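# Stack blue spool on green, return frame to rests

## Task

Place the blue spool upright and centred on top of the green spool, and set the frame back onto its rests. Both must stay put by themselves with no robot holding them. Finish by opening the grippers and moving the arms away.

## Robot and tools

Robots: three identical i2rt Big YAM arms named arm1, arm2 and arm3. Each has six rotary joints, a two-finger gripper and a wrist camera (arm1_cam_wrist, arm2_cam_wrist, arm3_cam_wrist). Two fixed room cameras, cam_high and cam_low, watch the scene. With joints 1 and 6 at zero and the hand level and pointing forward, the wrist camera rides on top of the hand looking toward the fingertips. Reach is roughly 1.0 m from the joint 1 axis. Joints move at different speeds, so the hand can sweep a wide path between postures.

Frame: one shared scene frame, origin on the floor, +z up. The hand point is midway between the fingertips; the hand's z axis runs along the fingers and the fingers close along its y axis. Robot foot poses are not printed. Camera calibration (intrinsics K, distortion, T_world_to_cam in metres) is supplied per camera; the real cameras may differ from it by a couple of degrees and several millimetres, and wrist-camera poses also inherit joint reading errors.

execute_actions: argument actions is a list holding one action or nothing. An action is an object keyed by arm name; each arm entry has one key, joints, mapping joint names to absolute target values (not offsets). Names and ranges: joint1_rad -2.879 to 2.879 (base yaw, positive counter-clockwise seen from above, zero along the direction the foot faces); joint2_rad 0 to 3.141 (shoulder; zero has the upper arm lying back roughly level, increasing lifts it up then forward); joint3_rad 0 to 3.019 (elbow; zero is fully folded, increasing opens it); joint4_rad -1.692 to 1.57 (hand pitch, positive tips fingers up); joint5_rad -1.57 to 1.57 (hand sideways swing, positive toward the arm's right); joint6_rad -2.094 to 2.094 (hand roll, positive clockwise viewed from behind the hand); gripper_m 0 to 0.093, the fingertip gap in metres. Joint angles are in radians. Arms may be given separately in one action; all listed motions start at once and finish independently, each action capped at 15 s. Done tolerances are ±0.045, ±0.14, ±0.09, ±0.055, ±0.03, ±0.035 rad for joints 1 to 6 and ±0.003 m for the gripper. Optional cameras lists which images to return (names as above or "all"; omitted or null gives all, [] gives none). An unknown key, camera name or an out-of-range number rejects the whole call and nothing moves. An empty actions list just reports state and images.

wait: seconds from 0 to 10; nothing new is commanded and the simulation continues, then state and images come back.

zoom_image: camera (one of the five names) and region [x0, y0, x1, y1] in pixels of that camera's most recent full image, top-left is (0, 0), at most 504 by 504. Wrist images are 616x616, room images 896x504.

finished_scene: scene is the number of the scene being closed. It is final; the goal must already hold and keep holding. Its result reports success and gives the next scene's task.

Reading results: joint_positions gives the measured angles. joint_status tells how each commanded motion of the last accepted action ended. off_target means it stopped short and may still be pressing. contact_stop or time_out means it now holds where it stopped, except that a timed-out joint can keep a target up to 0.375, 0.375, 0.113, 0.225, 0.075, 0.3 rad (joints 1 to 6) from its position and keep pushing, resuming motion if the way opens; on_its_own lists such joints, and there "held at" is the held target, not the actual position. To relieve pushing, command the joint to its reported position. "joint command not followed" (with a cause line) means a self- and arm-collision check blocked that arm's joint targets, though any gripper target still runs; blocked joints show not_followed and may be retried on later actions until given passable targets. A tiny change from the current position may produce no motion. A joint carrying a load may sag. If a result reports a stop, the remaining execute_actions, wait and finished_scene calls in the same reply are dropped.

Caution: joints or arms omitted from an action may still be driving toward older targets without showing it. The arms do not stop on touching something and can press hard; sustained pushing or holding loads heats motors. A MOTOR HOT line appears from 85 °C; at 100 °C an OVER-TEMPERATURE FAULT drops that whole arm, and its unmet keys read limit_stop_at_motor_heat until you resend them. Some heat carries into the next scene. Never squeeze two arms together hard: that fails the task and ends the run, and a hard hit may too. The collision check can react late and ignores fingers, gripper housings and wrist cameras, and no state line reports arm-to-arm contact; contact via a held or loose object does not count. Arms act independently, so a stalled one does not pause the others. Do not drop, slam, knock or push objects off the work area or to the floor. Loose objects may occasionally get nudged by something else. The simulation runs on while you think, with the robots holding their last command; fewer and shorter motions are preferred.

Each tool is called after ">>>" by a JSON object that holds its "fn" and its "kwargs".

## Session

>>> {"fn": "execute_actions", "kwargs": {"actions": []}}

Scene clock: 0.00 s.
arm1.joint_positions: joint1_rad=+0.163 joint2_rad=+0.545 joint3_rad=+1.365 joint4_rad=-1.302 joint5_rad=-0.139 joint6_rad=+0.190 gripper_m=+0.094
arm1.joint_status: not commanded
arm1.hand: x=+1.2380 y=-0.0609 z=+1.3096 quat_wxyz=(-0.150, -0.858, -0.028, +0.490) (m; scene frame)
arm2.joint_positions: joint1_rad=-0.291 joint2_rad=+0.555 joint3_rad=+1.339 joint4_rad=-1.441 joint5_rad=+0.159 joint6_rad=-0.389 gripper_m=+0.095
arm2.joint_status: not commanded
arm2.hand: x=-0.6993 y=+1.0527 z=+1.3368 quat_wxyz=(-0.230, -0.434, -0.785, +0.378) (m; scene frame)
arm3.joint_positions: joint1_rad=-0.292 joint2_rad=+0.580 joint3_rad=+1.394 joint4_rad=-1.332 joint5_rad=-0.047 joint6_rad=+0.218 gripper_m=+0.094
arm3.joint_status: not commanded
arm3.hand: x=-0.5743 y=-1.0969 z=+1.3713 quat_wxyz=(-0.431, +0.250, -0.828, -0.257) (m; scene frame)
pictures: arm1_cam_wrist, arm2_cam_wrist, arm3_cam_wrist, cam_high, cam_low
Images, in order (width x height): arm1_cam_wrist 616x616, arm2_cam_wrist 616x616, arm3_cam_wrist 616x616, cam_high 896x504, cam_low 896x504.

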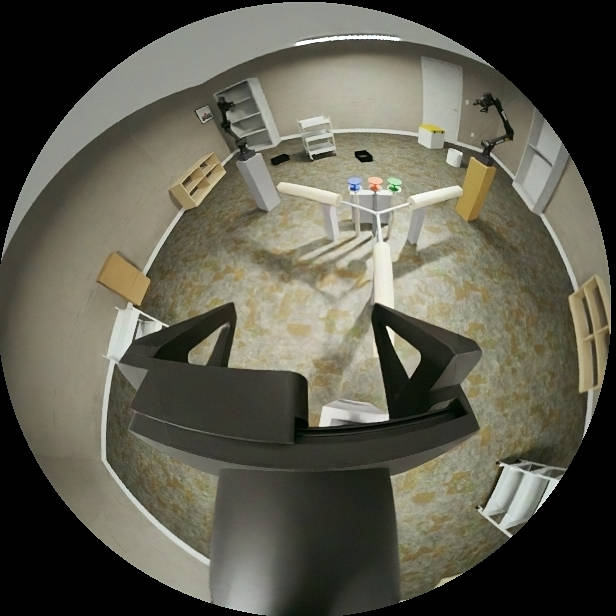

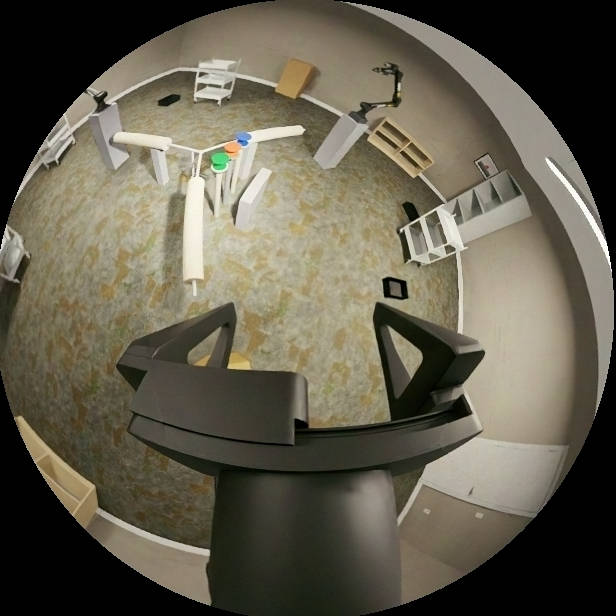

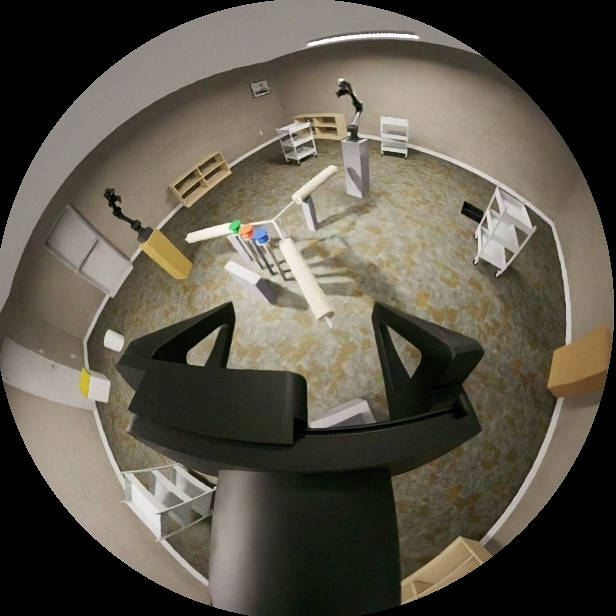

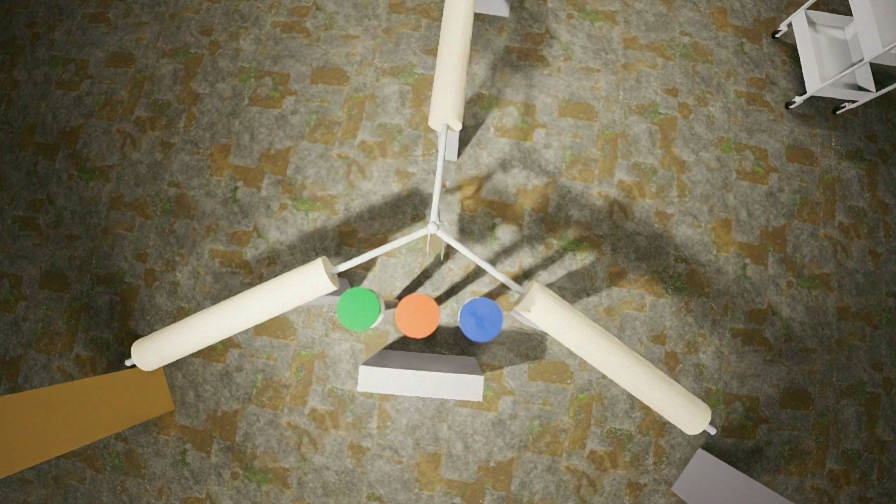

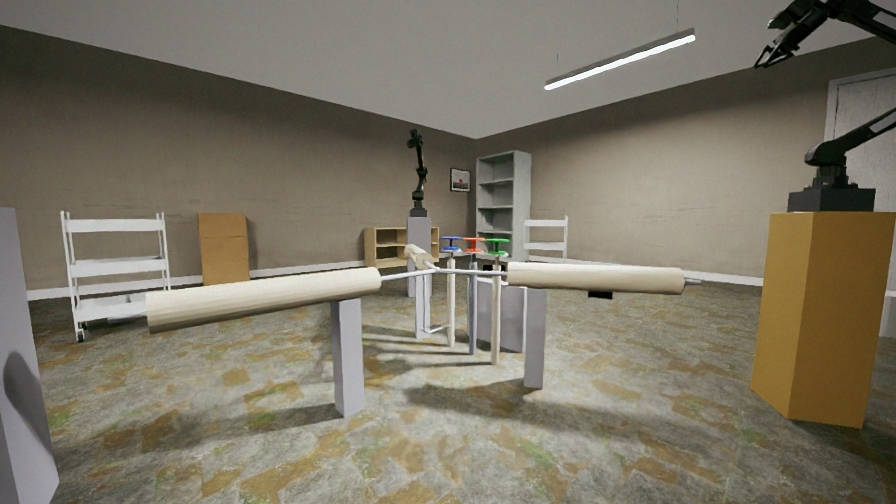

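>>> {"fn": "zoom_image", "kwargs": {"camera": "cam_low", "region": [340, 200, 620, 420]}}

>>> {"fn": "zoom_image", "kwargs": {"camera": "cam_high", "region": [300, 180, 580, 420]}}

>>> {"fn": "zoom_image", "kwargs": {"camera": "arm3_cam_wrist", "region": [170, 150, 370, 340]}}

Region (340, 200, 620, 420) of cam_low's 896x504 image, scaled by 1.800, with more detail than that image has; it fills the top 396 rows of this view, and the rest is white.

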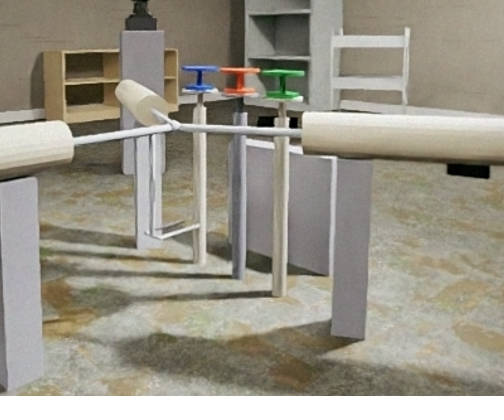

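Region (300, 180, 580, 420) of cam_high's 896x504 image, scaled by 1.800, with more detail than that image has; it fills the top 432 rows of this view, and the rest is white.

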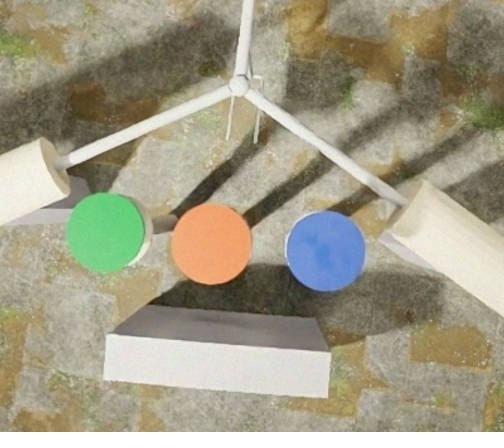

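Region (170, 150, 370, 340) of arm3_cam_wrist's 616x616 image, scaled by 2.520, with more detail than that image has; it fills the top 479 rows of this view, and the rest is white.

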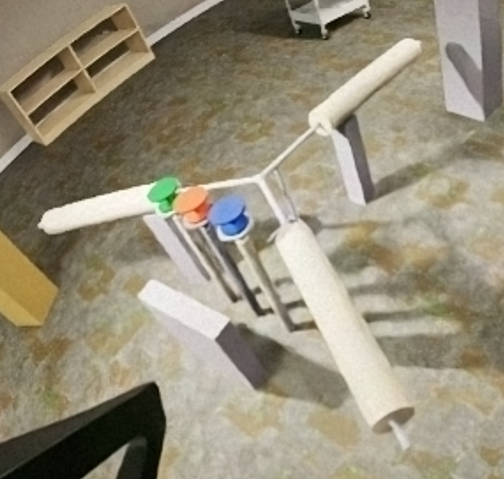

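>>> {"fn": "zoom_image", "kwargs": {"camera": "cam_high", "region": [640, 370, 780, 480]}}

>>> {"fn": "zoom_image", "kwargs": {"camera": "arm2_cam_wrist", "region": [140, 200, 260, 320]}}

>>> {"fn": "zoom_image", "kwargs": {"camera": "cam_low", "region": [80, 240, 400, 420]}}

Region (640, 370, 780, 480) of cam_high's 896x504 image, scaled by 3.600, with more detail than that image has; it fills the top 396 rows of this view, and the rest is white.

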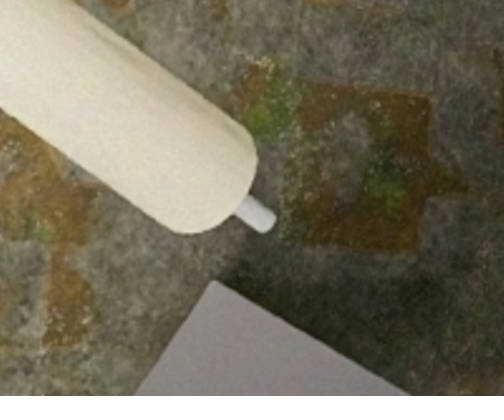

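Region (140, 200, 260, 320) of arm2_cam_wrist's 616x616 image, scaled by 4.200, with more detail than that image has.

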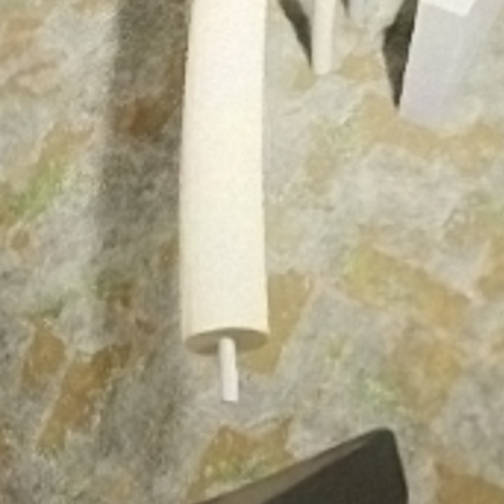

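Region (80, 240, 400, 420) of cam_low's 896x504 image, scaled by 1.575, with more detail than that image has; it fills the top 284 rows of this view, and the rest is white.

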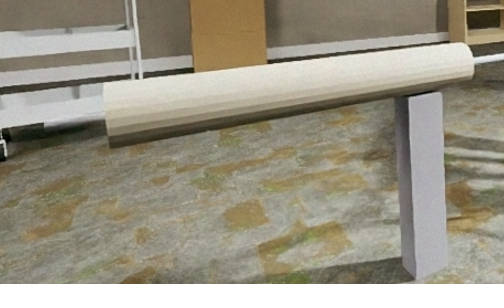

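>>> {"fn": "execute_actions", "kwargs": {"actions": [{"arm1":{"joints":{"joint1_rad":0,"joint2_rad":1.2,"joint3_rad":1.0,"joint4_rad":-1.37,"joint5_rad":0,"joint6_rad":0}},"arm2":{"joints":{"joint1_rad":0,"joint2_rad":1.0,"joint3_rad":1.0,"joint4_rad":-1.57,"joint5_rad":0,"joint6_rad":0}},"arm3":{"joints":{"joint1_rad":0,"joint2_rad":1.4,"joint3_rad":1.0,"joint4_rad":-1.17,"joint5_rad":0,"joint6_rad":0}}}], "cameras": ["cam_high"]}}

>>> {"fn": "execute_actions", "kwargs": {"actions": [{"arm1":{"joints":{"joint2_rad":1.2,"joint3_rad":0.7,"joint4_rad":-1.07}},"arm2":{"joints":{"joint2_rad":1.4,"joint3_rad":1.0,"joint4_rad":-1.17}},"arm3":{"joints":{"joint2_rad":1.0,"joint3_rad":1.0,"joint4_rad":-1.57}}}], "cameras": ["cam_high"]}}

Scene clock: 9.00 s.
arm1.joint_positions: joint1_rad=+0.003 joint2_rad=+1.195 joint3_rad=+0.993 joint4_rad=-1.356 joint5_rad=-0.004 joint6_rad=+0.014 gripper_m=+0.094
arm1.joint_status: all done
arm1.hand: x=+1.1238 y=-0.0048 z=+0.9424 quat_wxyz=(+0.000, -1.000, +0.001, -0.002) (m; scene frame)
arm2.joint_positions: joint1_rad=-0.006 joint2_rad=+1.007 joint3_rad=+0.983 joint4_rad=-1.563 joint5_rad=+0.001 joint6_rad=-0.014 gripper_m=+0.095
arm2.joint_status: all done
arm2.hand: x=-0.5949 y=+1.0344 z=+1.0596 quat_wxyz=(+0.012, -0.491, -0.871, -0.004) (m; scene frame)
arm3.joint_positions: joint1_rad=-0.006 joint2_rad=+1.379 joint3_rad=+0.989 joint4_rad=-1.180 joint5_rad=-0.001 joint6_rad=+0.017 gripper_m=+0.094
arm3.joint_status: all done
arm3.hand: x=-0.5447 y=-0.9329 z=+0.9444 quat_wxyz=(+0.001, +0.499, -0.867, +0.000) (m; scene frame)
pictures: cam_high
Images, in order (width x height): cam_high 896x504.

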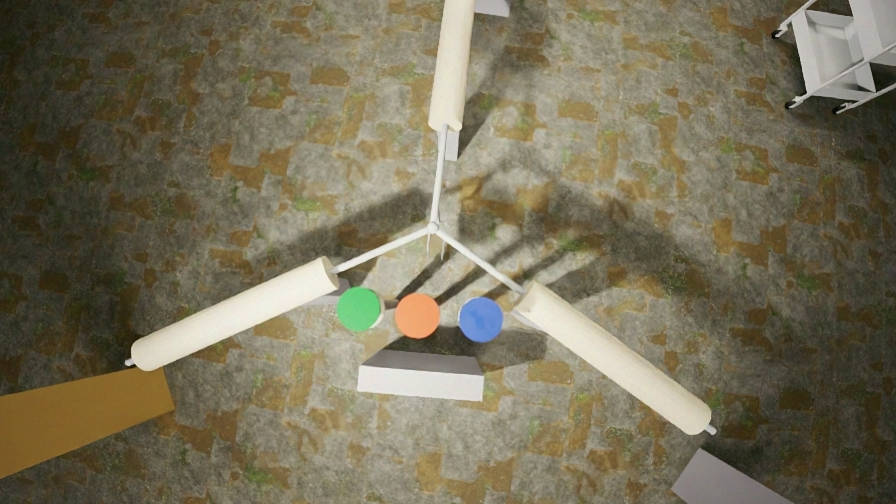

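Scene clock: 10.20 s.
arm1.joint_positions: joint1_rad=+0.003 joint2_rad=+1.195 joint3_rad=+0.704 joint4_rad=-1.085 joint5_rad=-0.004 joint6_rad=+0.014 gripper_m=+0.094
arm1.joint_status: all done
arm1.hand: x=+1.1671 y=-0.0040 z=+0.8399 quat_wxyz=(+0.000, -1.000, +0.001, -0.010) (m; scene frame)
arm2.joint_positions: joint1_rad=-0.006 joint2_rad=+1.412 joint3_rad=+0.983 joint4_rad=-1.178 joint5_rad=+0.001 joint6_rad=-0.014 gripper_m=+0.095
arm2.joint_status: all done
arm2.hand: x=-0.5388 y=+0.9379 z=+0.9371 quat_wxyz=(+0.021, -0.491, -0.871, -0.009) (m; scene frame)
arm3.joint_positions: joint1_rad=-0.006 joint2_rad=+0.984 joint3_rad=+0.989 joint4_rad=-1.555 joint5_rad=-0.001 joint6_rad=+0.017 gripper_m=+0.094
arm3.joint_status: all done
arm3.hand: x=-0.6001 y=-1.0324 z=+1.0601 quat_wxyz=(-0.008, +0.499, -0.866, -0.006) (m; scene frame)
pictures: cam_high
Images, in order (width x height): cam_high 896x504.

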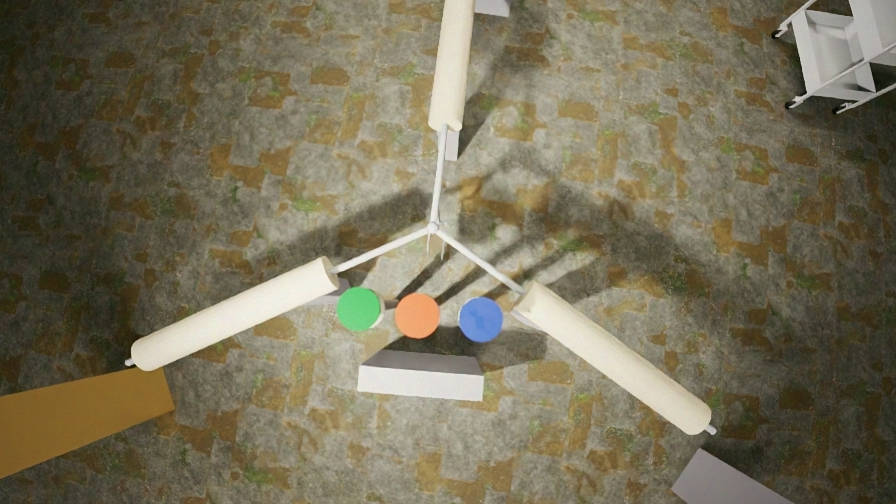

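>>> {"fn": "execute_actions", "kwargs": {"actions": [{"arm1":{"joints":{"joint1_rad":-0.39,"joint2_rad":1.93,"joint3_rad":0.5,"joint4_rad":-0.14,"joint6_rad":-0.42}},"arm2":{"joints":{"joint1_rad":0.3,"joint2_rad":2.26,"joint3_rad":1.0,"joint4_rad":-0.31,"joint6_rad":0.26}},"arm3":{"joints":{"joint1_rad":-0.26,"joint2_rad":2.386,"joint3_rad":1.385,"joint4_rad":-0.57,"joint6_rad":-0.3}}}]}}

Scene clock: 19.30 s.
arm1.joint_positions: joint1_rad=-0.389 joint2_rad=+1.924 joint3_rad=+0.504 joint4_rad=-0.155 joint5_rad=-0.002 joint6_rad=-0.406 gripper_m=+0.094
arm1.joint_status: all done
arm1.hand: x=+1.1989 y=+0.1017 z=+0.5977 quat_wxyz=(+0.000, -1.000, -0.013, -0.009) (m; scene frame)
arm2.joint_positions: joint1_rad=+0.311 joint2_rad=+2.264 joint3_rad=+0.985 joint4_rad=-0.319 joint5_rad=+0.000 joint6_rad=+0.246 gripper_m=+0.095
arm2.joint_status: all done
arm2.hand: x=-0.4125 y=+0.9797 z=+0.5926 quat_wxyz=(+0.018, -0.465, -0.885, -0.004) (m; scene frame)
arm3.joint_positions: joint1_rad=-0.262 joint2_rad=+2.372 joint3_rad=+1.377 joint4_rad=-0.585 joint5_rad=-0.001 joint6_rad=-0.283 gripper_m=+0.094
arm3.joint_status: all done
arm3.hand: x=-0.3471 y=-0.8615 z=+0.5989 quat_wxyz=(+0.006, +0.518, -0.855, +0.001) (m; scene frame)
pictures: arm1_cam_wrist, arm2_cam_wrist, arm3_cam_wrist, cam_high, cam_low
camera_calibration (this result's frames):
arm1_cam_wrist: T_world_to_cam=[[-0.0340042, 0.999372, -0.0100067, -0.0529137], [0.797726, 0.033172, 0.602107, -1.31002], [0.60206, 0.0124915, -0.798353, -0.124851], [0, 0, 0, 1]] pos_world=[1.1184, 0.0978959, 0.688566]
arm2_cam_wrist: T_world_to_cam=[[-0.815186, -0.578785, 0.0219018, 0.215189], [-0.449885, 0.656549, 0.605431, -1.1831], [-0.364794, 0.483686, -0.795596, -0.029231], [0, 0, 0, 1]] pos_world=[-0.367502, 0.915448, 0.688315]
arm3_cam_wrist: T_world_to_cam=[[0.884346, -0.466564, -0.0157941, -0.0834395], [-0.364719, -0.711631, 0.600467, -1.09094], [-0.291396, -0.52526, -0.799493, 0.0522789], [0, 0, 0, 1]] pos_world=[-0.308862, -0.787814, 0.69555]
Images, in order (width x height): arm1_cam_wrist 616x616, arm2_cam_wrist 616x616, arm3_cam_wrist 616x616, cam_high 896x504, cam_low 896x504.

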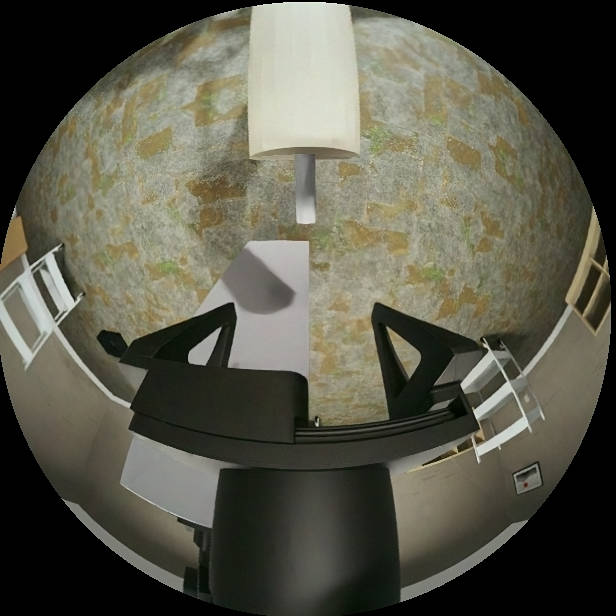

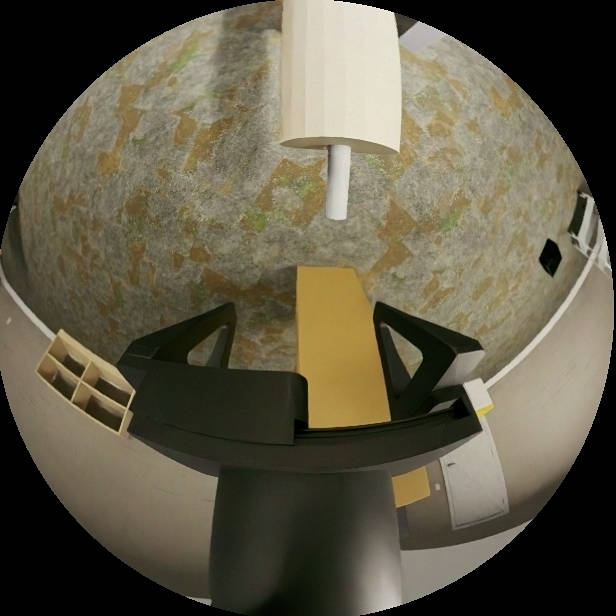

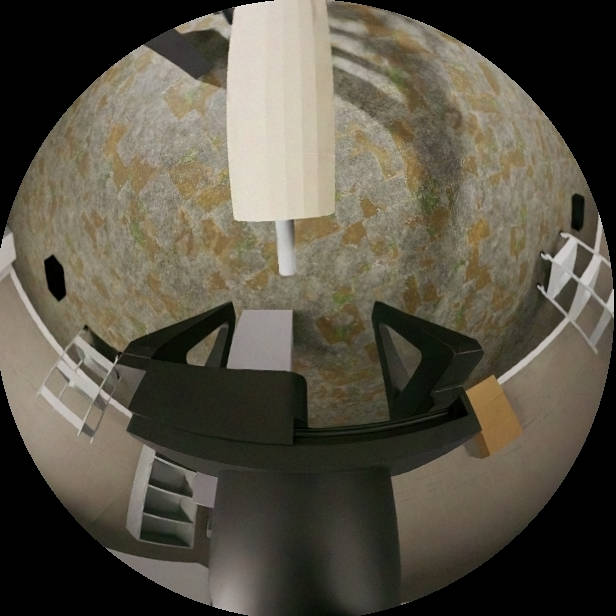

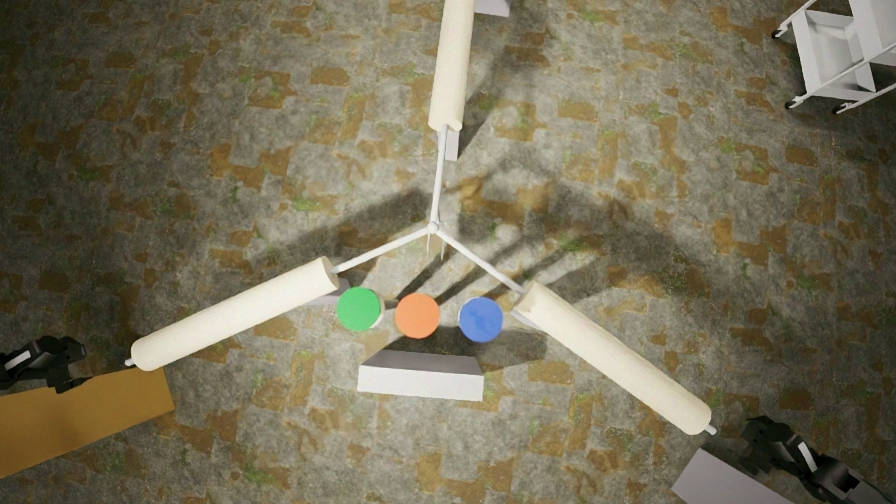

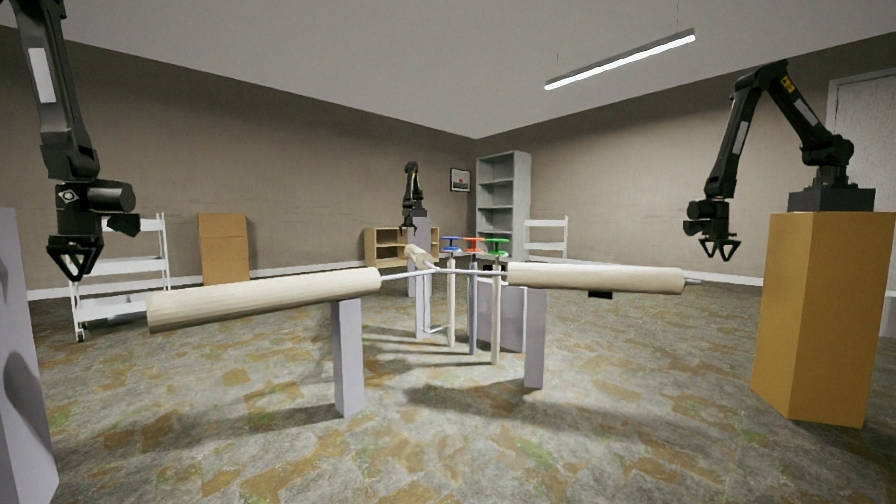

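>>> {"fn": "execute_actions", "kwargs": {"actions": [{"arm1":{"joints":{"joint1_rad":-0.287,"joint2_rad":2.14,"joint3_rad":0.7,"joint4_rad":-0.13,"joint6_rad":-0.32}},"arm2":{"joints":{"joint1_rad":0.2,"joint2_rad":2.434,"joint3_rad":1.217,"joint4_rad":-0.35,"joint6_rad":0.16}},"arm3":{"joints":{"joint1_rad":-0.19,"joint2_rad":2.49,"joint3_rad":1.407,"joint4_rad":-0.49,"joint6_rad":-0.22}}}]}}

Scene clock: 23.63 s.
arm1.joint_positions: joint1_rad=-0.283 joint2_rad=+2.131 joint3_rad=+0.699 joint4_rad=-0.140 joint5_rad=-0.002 joint6_rad=-0.335 gripper_m=+0.094
arm1.joint_status: all done
arm1.hand: x=+1.1325 y=+0.0904 z=+0.5488 quat_wxyz=(+0.000, -0.999, -0.031, -0.008) (m; scene frame)
arm2.joint_positions: joint1_rad=+0.191 joint2_rad=+2.435 joint3_rad=+1.199 joint4_rad=-0.344 joint5_rad=+0.000 joint6_rad=+0.174 gripper_m=+0.095
arm2.joint_status: all done
arm2.hand: x=-0.4101 y=+0.9010 z=+0.5431 quat_wxyz=(+0.009, -0.487, -0.873, -0.002) (m; scene frame)
arm3.joint_positions: joint1_rad=-0.185 joint2_rad=+2.473 joint3_rad=+1.390 joint4_rad=-0.503 joint5_rad=-0.001 joint6_rad=-0.237 gripper_m=+0.094
arm3.joint_status: all done
arm3.hand: x=-0.3850 y=-0.8416 z=+0.5488 quat_wxyz=(+0.008, +0.531, -0.847, +0.002) (m; scene frame)
pictures: arm1_cam_wrist, arm2_cam_wrist, arm3_cam_wrist, cam_high, cam_low
camera_calibration (this result's frames):
arm1_cam_wrist: T_world_to_cam=[[-0.0698567, 0.997513, -0.00937555, -0.00395443], [0.797572, 0.0614948, 0.600082, -1.22846], [0.599166, 0.0344421, -0.799884, -0.121639], [0, 0, 0, 1]] pos_world=[1.05239, 0.0836777, 0.63984]
arm2_cam_wrist: T_world_to_cam=[[-0.842512, -0.538388, 0.0176685, 0.127449], [-0.425217, 0.684833, 0.591772, -1.10833], [-0.330703, 0.491062, -0.805912, -0.0166835], [0, 0, 0, 1]] pos_world=[-0.369422, 0.835834, 0.640184]
arm3_cam_wrist: T_world_to_cam=[[0.898119, -0.439435, -0.0167137, -0.0128482], [-0.340814, -0.71957, 0.605033, -1.06053], [-0.277899, -0.537696, -0.796025, 0.00448646], [0, 0, 0, 1]] pos_world=[-0.348656, -0.766357, 0.645011]
Images, in order (width x height): arm1_cam_wrist 616x616, arm2_cam_wrist 616x616, arm3_cam_wrist 616x616, cam_high 896x504, cam_low 896x504.

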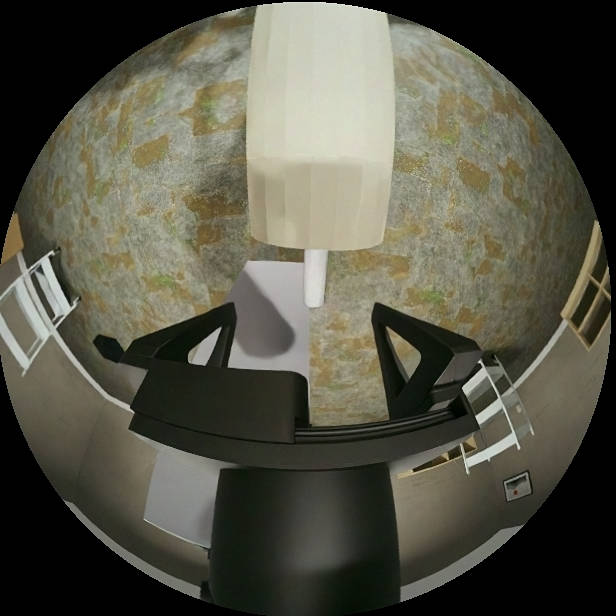

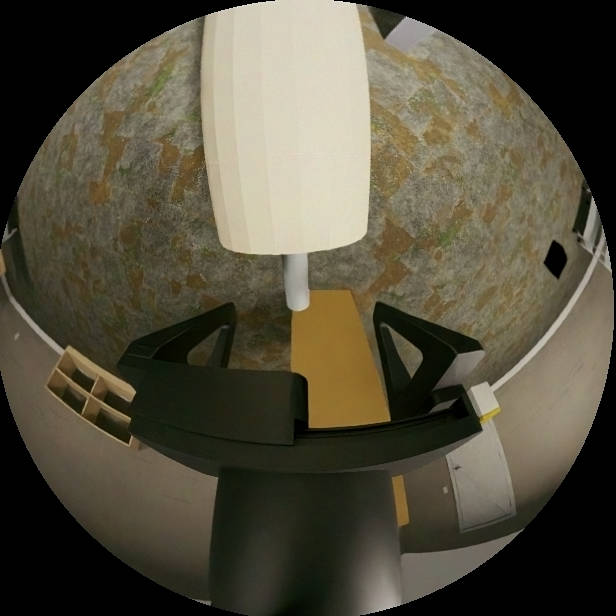

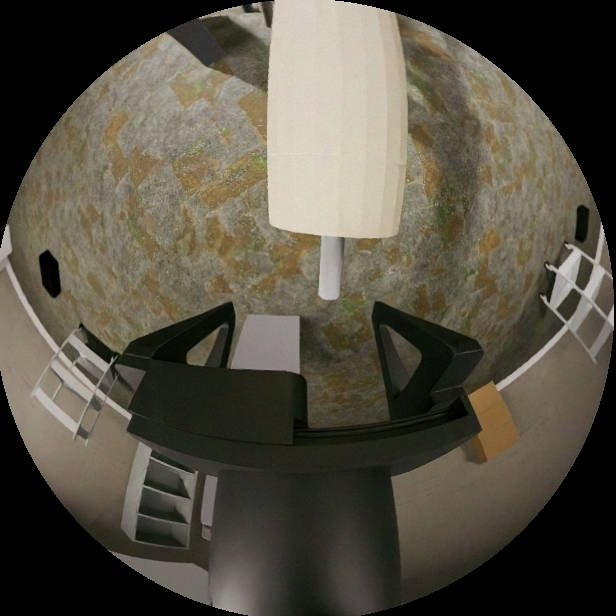

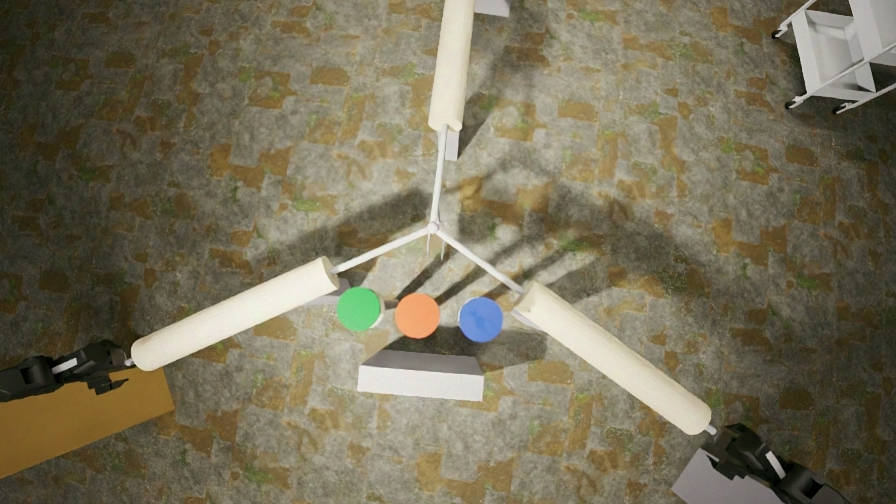

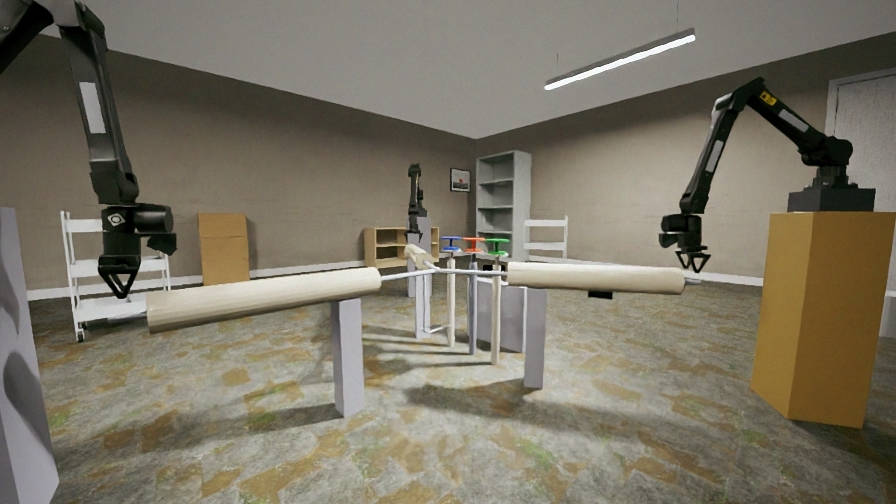

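>>> {"fn": "execute_actions", "kwargs": {"actions": [{"arm1":{"joints":{"joint1_rad":-0.31,"joint2_rad":2.32,"joint3_rad":0.54,"joint4_rad":0.51}},"arm2":{"joints":{"joint1_rad":0.22,"joint2_rad":2.5,"joint3_rad":0.964,"joint4_rad":0.266}},"arm3":{"joints":{"joint1_rad":-0.21,"joint2_rad":2.52,"joint3_rad":1.2,"joint4_rad":0.05}}}]}}

Scene clock: 27.63 s.
arm1.joint_positions: joint1_rad=-0.307 joint2_rad=+2.333 joint3_rad=+0.537 joint4_rad=+0.492 joint5_rad=-0.002 joint6_rad=-0.334 gripper_m=+0.094
arm1.joint_status: all done
arm1.hand: x=+1.1557 y=+0.0922 z=+0.5060 quat_wxyz=(+0.042, -0.992, -0.019, +0.119) (m; scene frame)
arm2.joint_positions: joint1_rad=+0.212 joint2_rad=+2.515 joint3_rad=+0.963 joint4_rad=+0.254 joint5_rad=+0.000 joint6_rad=+0.173 gripper_m=+0.095
arm2.joint_status: all done
arm2.hand: x=-0.4267 y=+0.9338 z=+0.5043 quat_wxyz=(-0.124, -0.473, -0.871, +0.042) (m; scene frame)
arm3.joint_positions: joint1_rad=-0.199 joint2_rad=+2.507 joint3_rad=+1.194 joint4_rad=+0.031 joint5_rad=-0.001 joint6_rad=-0.237 gripper_m=+0.094
arm3.joint_status: all done
arm3.hand: x=-0.3803 y=-0.8477 z=+0.5156 quat_wxyz=(-0.136, +0.520, -0.842, -0.045) (m; scene frame)
pictures: arm1_cam_wrist, arm2_cam_wrist, arm3_cam_wrist, cam_high, cam_low
camera_calibration (this result's frames):
arm1_cam_wrist: T_world_to_cam=[[-0.0376248, 0.996072, 0.080157, -0.0868739], [0.924927, 0.00434815, 0.380119, -1.25206], [0.378277, 0.0884413, -0.921458, 0.141942], [0, 0, 0, 1]] pos_world=[1.1011, 0.0794233, 0.613688]
arm2_cam_wrist: T_world_to_cam=[[-0.829207, -0.558278, -0.0272262, 0.178643], [-0.531633, 0.772719, 0.346801, -1.11882], [-0.172573, 0.302044, -0.937543, 0.240829], [0, 0, 0, 1]] pos_world=[-0.40511, 0.891527, 0.618661]
arm3_cam_wrist: T_world_to_cam=[[0.888032, -0.45672, 0.0529758, -0.0747551], [-0.445438, -0.826041, 0.345312, -1.03935], [-0.113951, -0.330246, -0.936991, 0.286903], [0, 0, 0, 1]] pos_world=[-0.363886, -0.797936, 0.631684]
Images, in order (width x height): arm1_cam_wrist 616x616, arm2_cam_wrist 616x616, arm3_cam_wrist 616x616, cam_high 896x504, cam_low 896x504.

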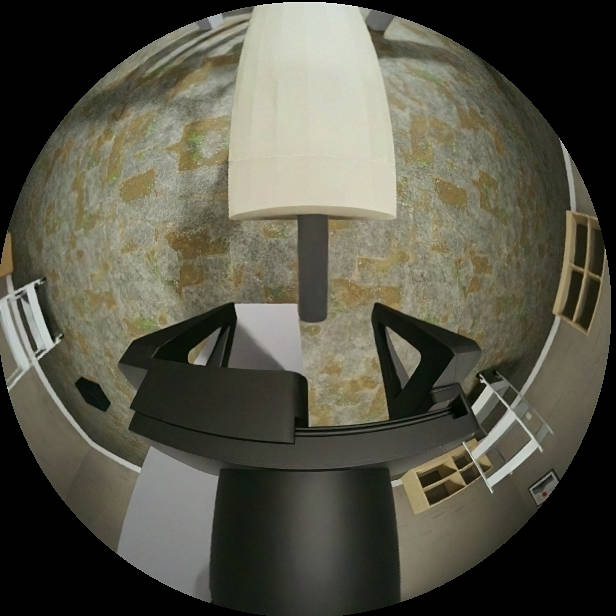

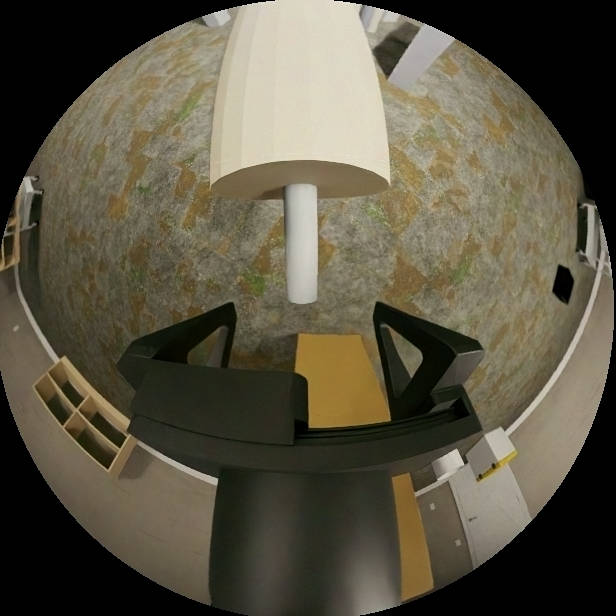

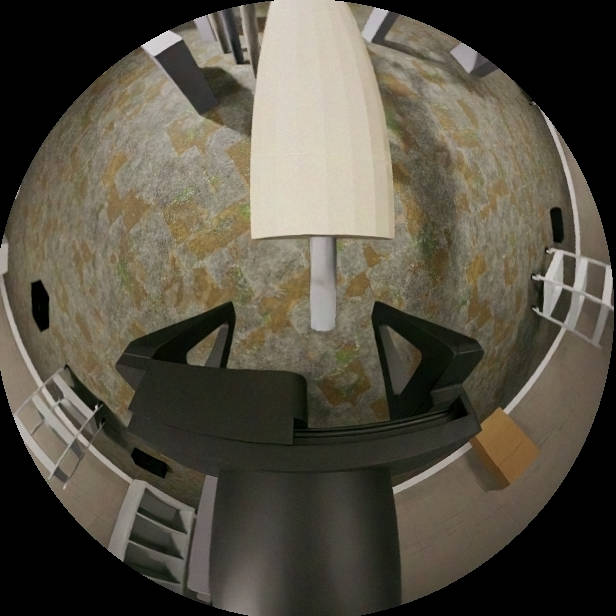

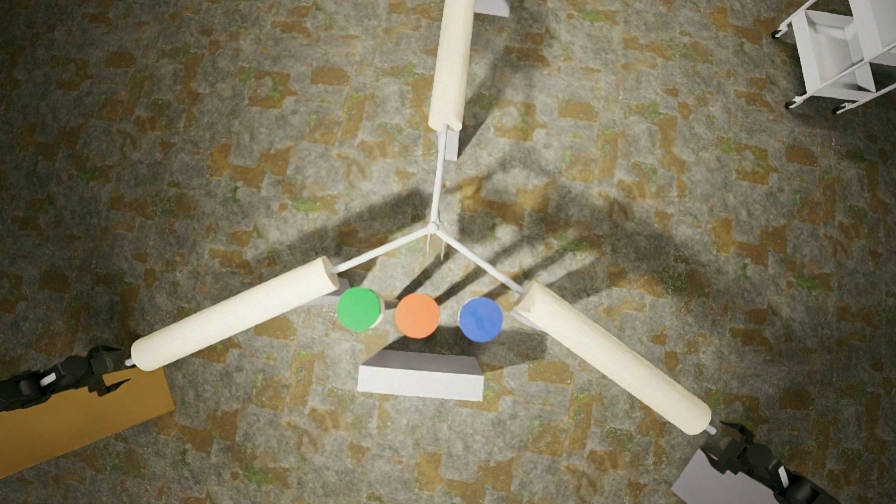

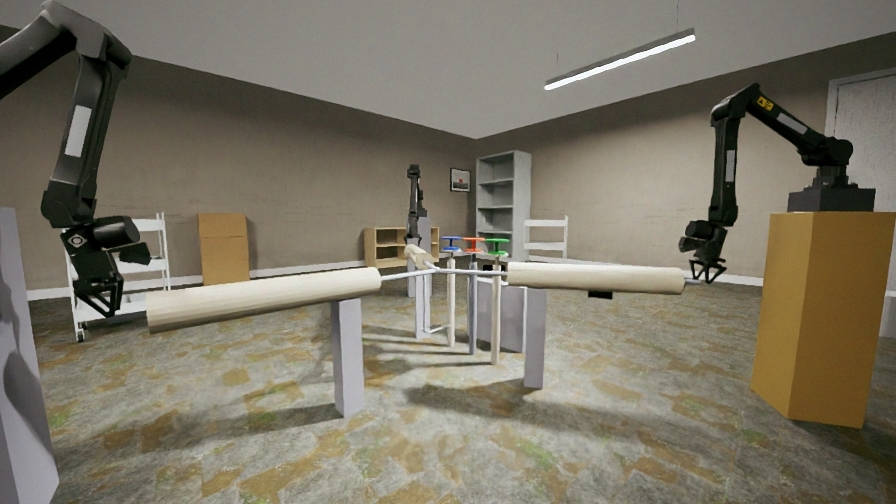

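>>> {"fn": "execute_actions", "kwargs": {"actions": [{"arm1":{"joints":{"joint2_rad":2.55,"joint3_rad":0.655,"joint4_rad":0.63}},"arm2":{"joints":{"joint2_rad":2.67,"joint3_rad":1.145,"joint4_rad":0.265}},"arm3":{"joints":{"joint1_rad":-0.225,"joint2_rad":2.71,"joint3_rad":1.34,"joint4_rad":0.1}}}]}}

Scene clock: 30.80 s.
arm1.joint_positions: joint1_rad=-0.307 joint2_rad=+2.555 joint3_rad=+0.659 joint4_rad=+0.615 joint5_rad=-0.002 joint6_rad=-0.334 gripper_m=+0.094
arm1.joint_status: all done
arm1.hand: x=+1.1461 y=+0.0956 z=+0.4439 quat_wxyz=(+0.045, -0.990, -0.019, +0.130) (m; scene frame)
arm2.joint_positions: joint1_rad=+0.212 joint2_rad=+2.671 joint3_rad=+1.141 joint4_rad=+0.258 joint5_rad=+0.000 joint6_rad=+0.173 gripper_m=+0.095
arm2.joint_status: all done
arm2.hand: x=-0.4026 y=+0.9078 z=+0.4501 quat_wxyz=(-0.136, -0.472, -0.870, +0.046) (m; scene frame)
arm3.joint_positions: joint1_rad=-0.215 joint2_rad=+2.699 joint3_rad=+1.333 joint4_rad=+0.087 joint5_rad=-0.001 joint6_rad=-0.237 gripper_m=+0.094
arm3.joint_status: all done
arm3.hand: x=-0.3692 y=-0.8477 z=+0.4422 quat_wxyz=(-0.138, +0.513, -0.846, -0.045) (m; scene frame)
pictures: arm1_cam_wrist, arm2_cam_wrist, arm3_cam_wrist, cam_high, cam_low
camera_calibration (this result's frames):
arm1_cam_wrist: T_world_to_cam=[[-0.0363023, 0.995472, 0.0878542, -0.0905561], [0.933143, 0.0023022, 0.359498, -1.21967], [0.357668, 0.0950312, -0.929001, 0.114414], [0, 0, 0, 1]] pos_world=[1.09392, 0.0820811, 0.552716]
arm2_cam_wrist: T_world_to_cam=[[-0.828685, -0.558848, -0.031147, 0.18511], [-0.53741, 0.778875, 0.323333, -1.06446], [-0.156434, 0.28468, -0.945773, 0.227945], [0, 0, 0, 1]] pos_world=[-0.382993, 0.867636, 0.565523]
arm3_cam_wrist: T_world_to_cam=[[0.880659, -0.470691, 0.0537622, -0.0956138], [-0.459083, -0.819858, 0.342163, -1.0075], [-0.116976, -0.32601, -0.938101, 0.222407], [0, 0, 0, 1]] pos_world=[-0.352305, -0.798501, 0.558508]
Images, in order (width x height): arm1_cam_wrist 616x616, arm2_cam_wrist 616x616, arm3_cam_wrist 616x616, cam_high 896x504, cam_low 896x504.

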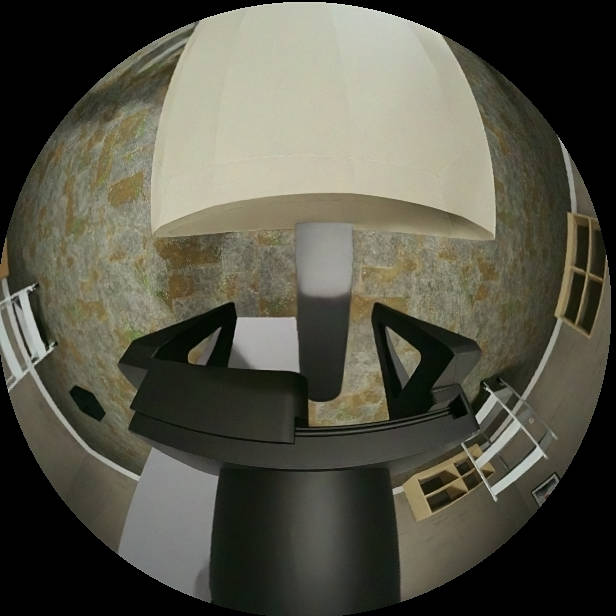

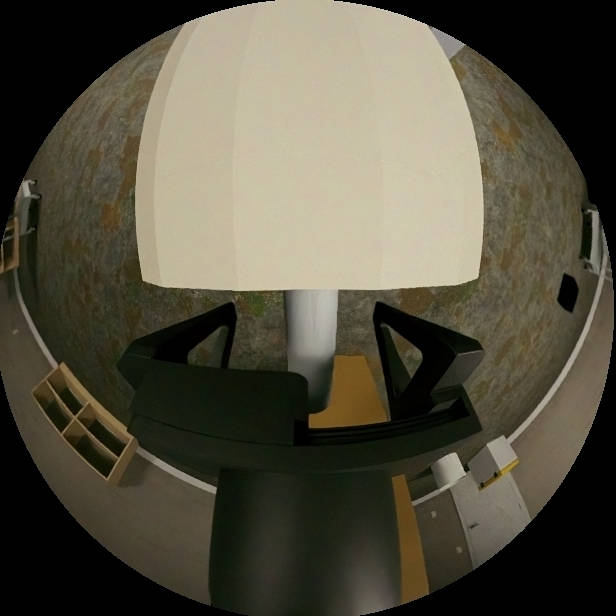

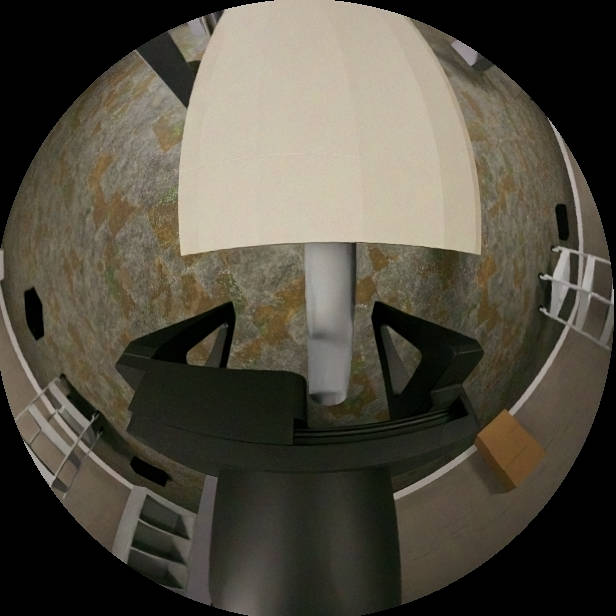

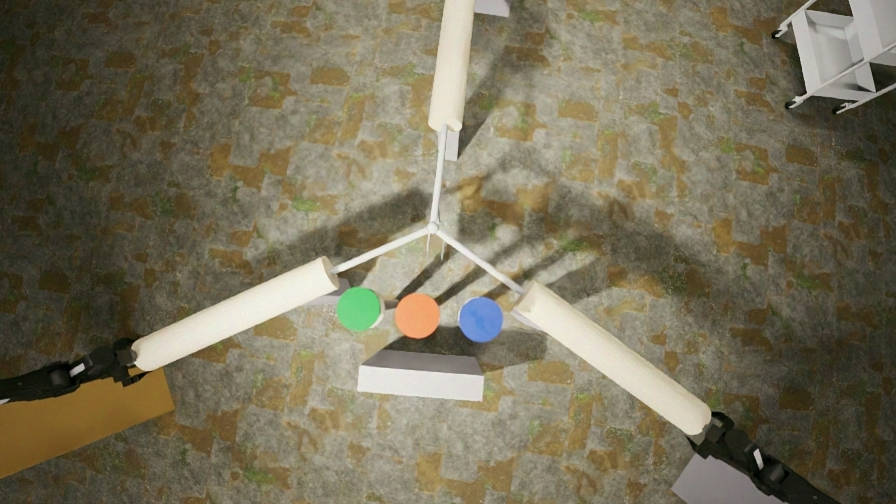

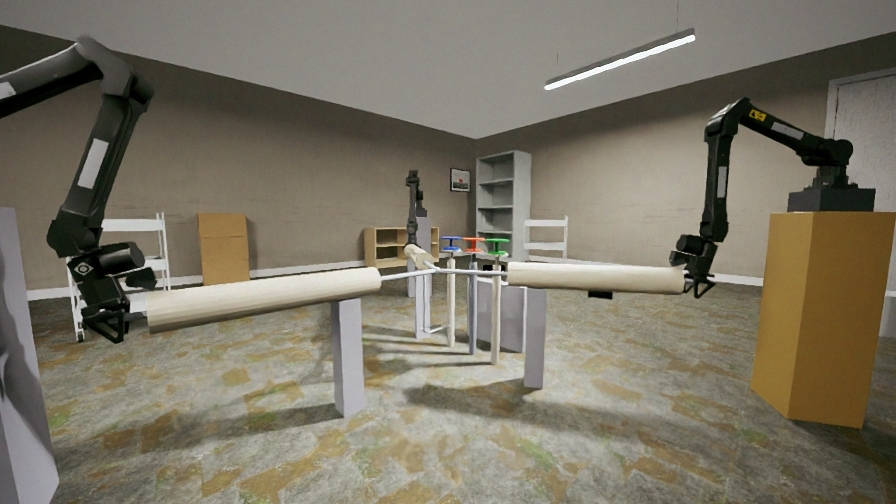

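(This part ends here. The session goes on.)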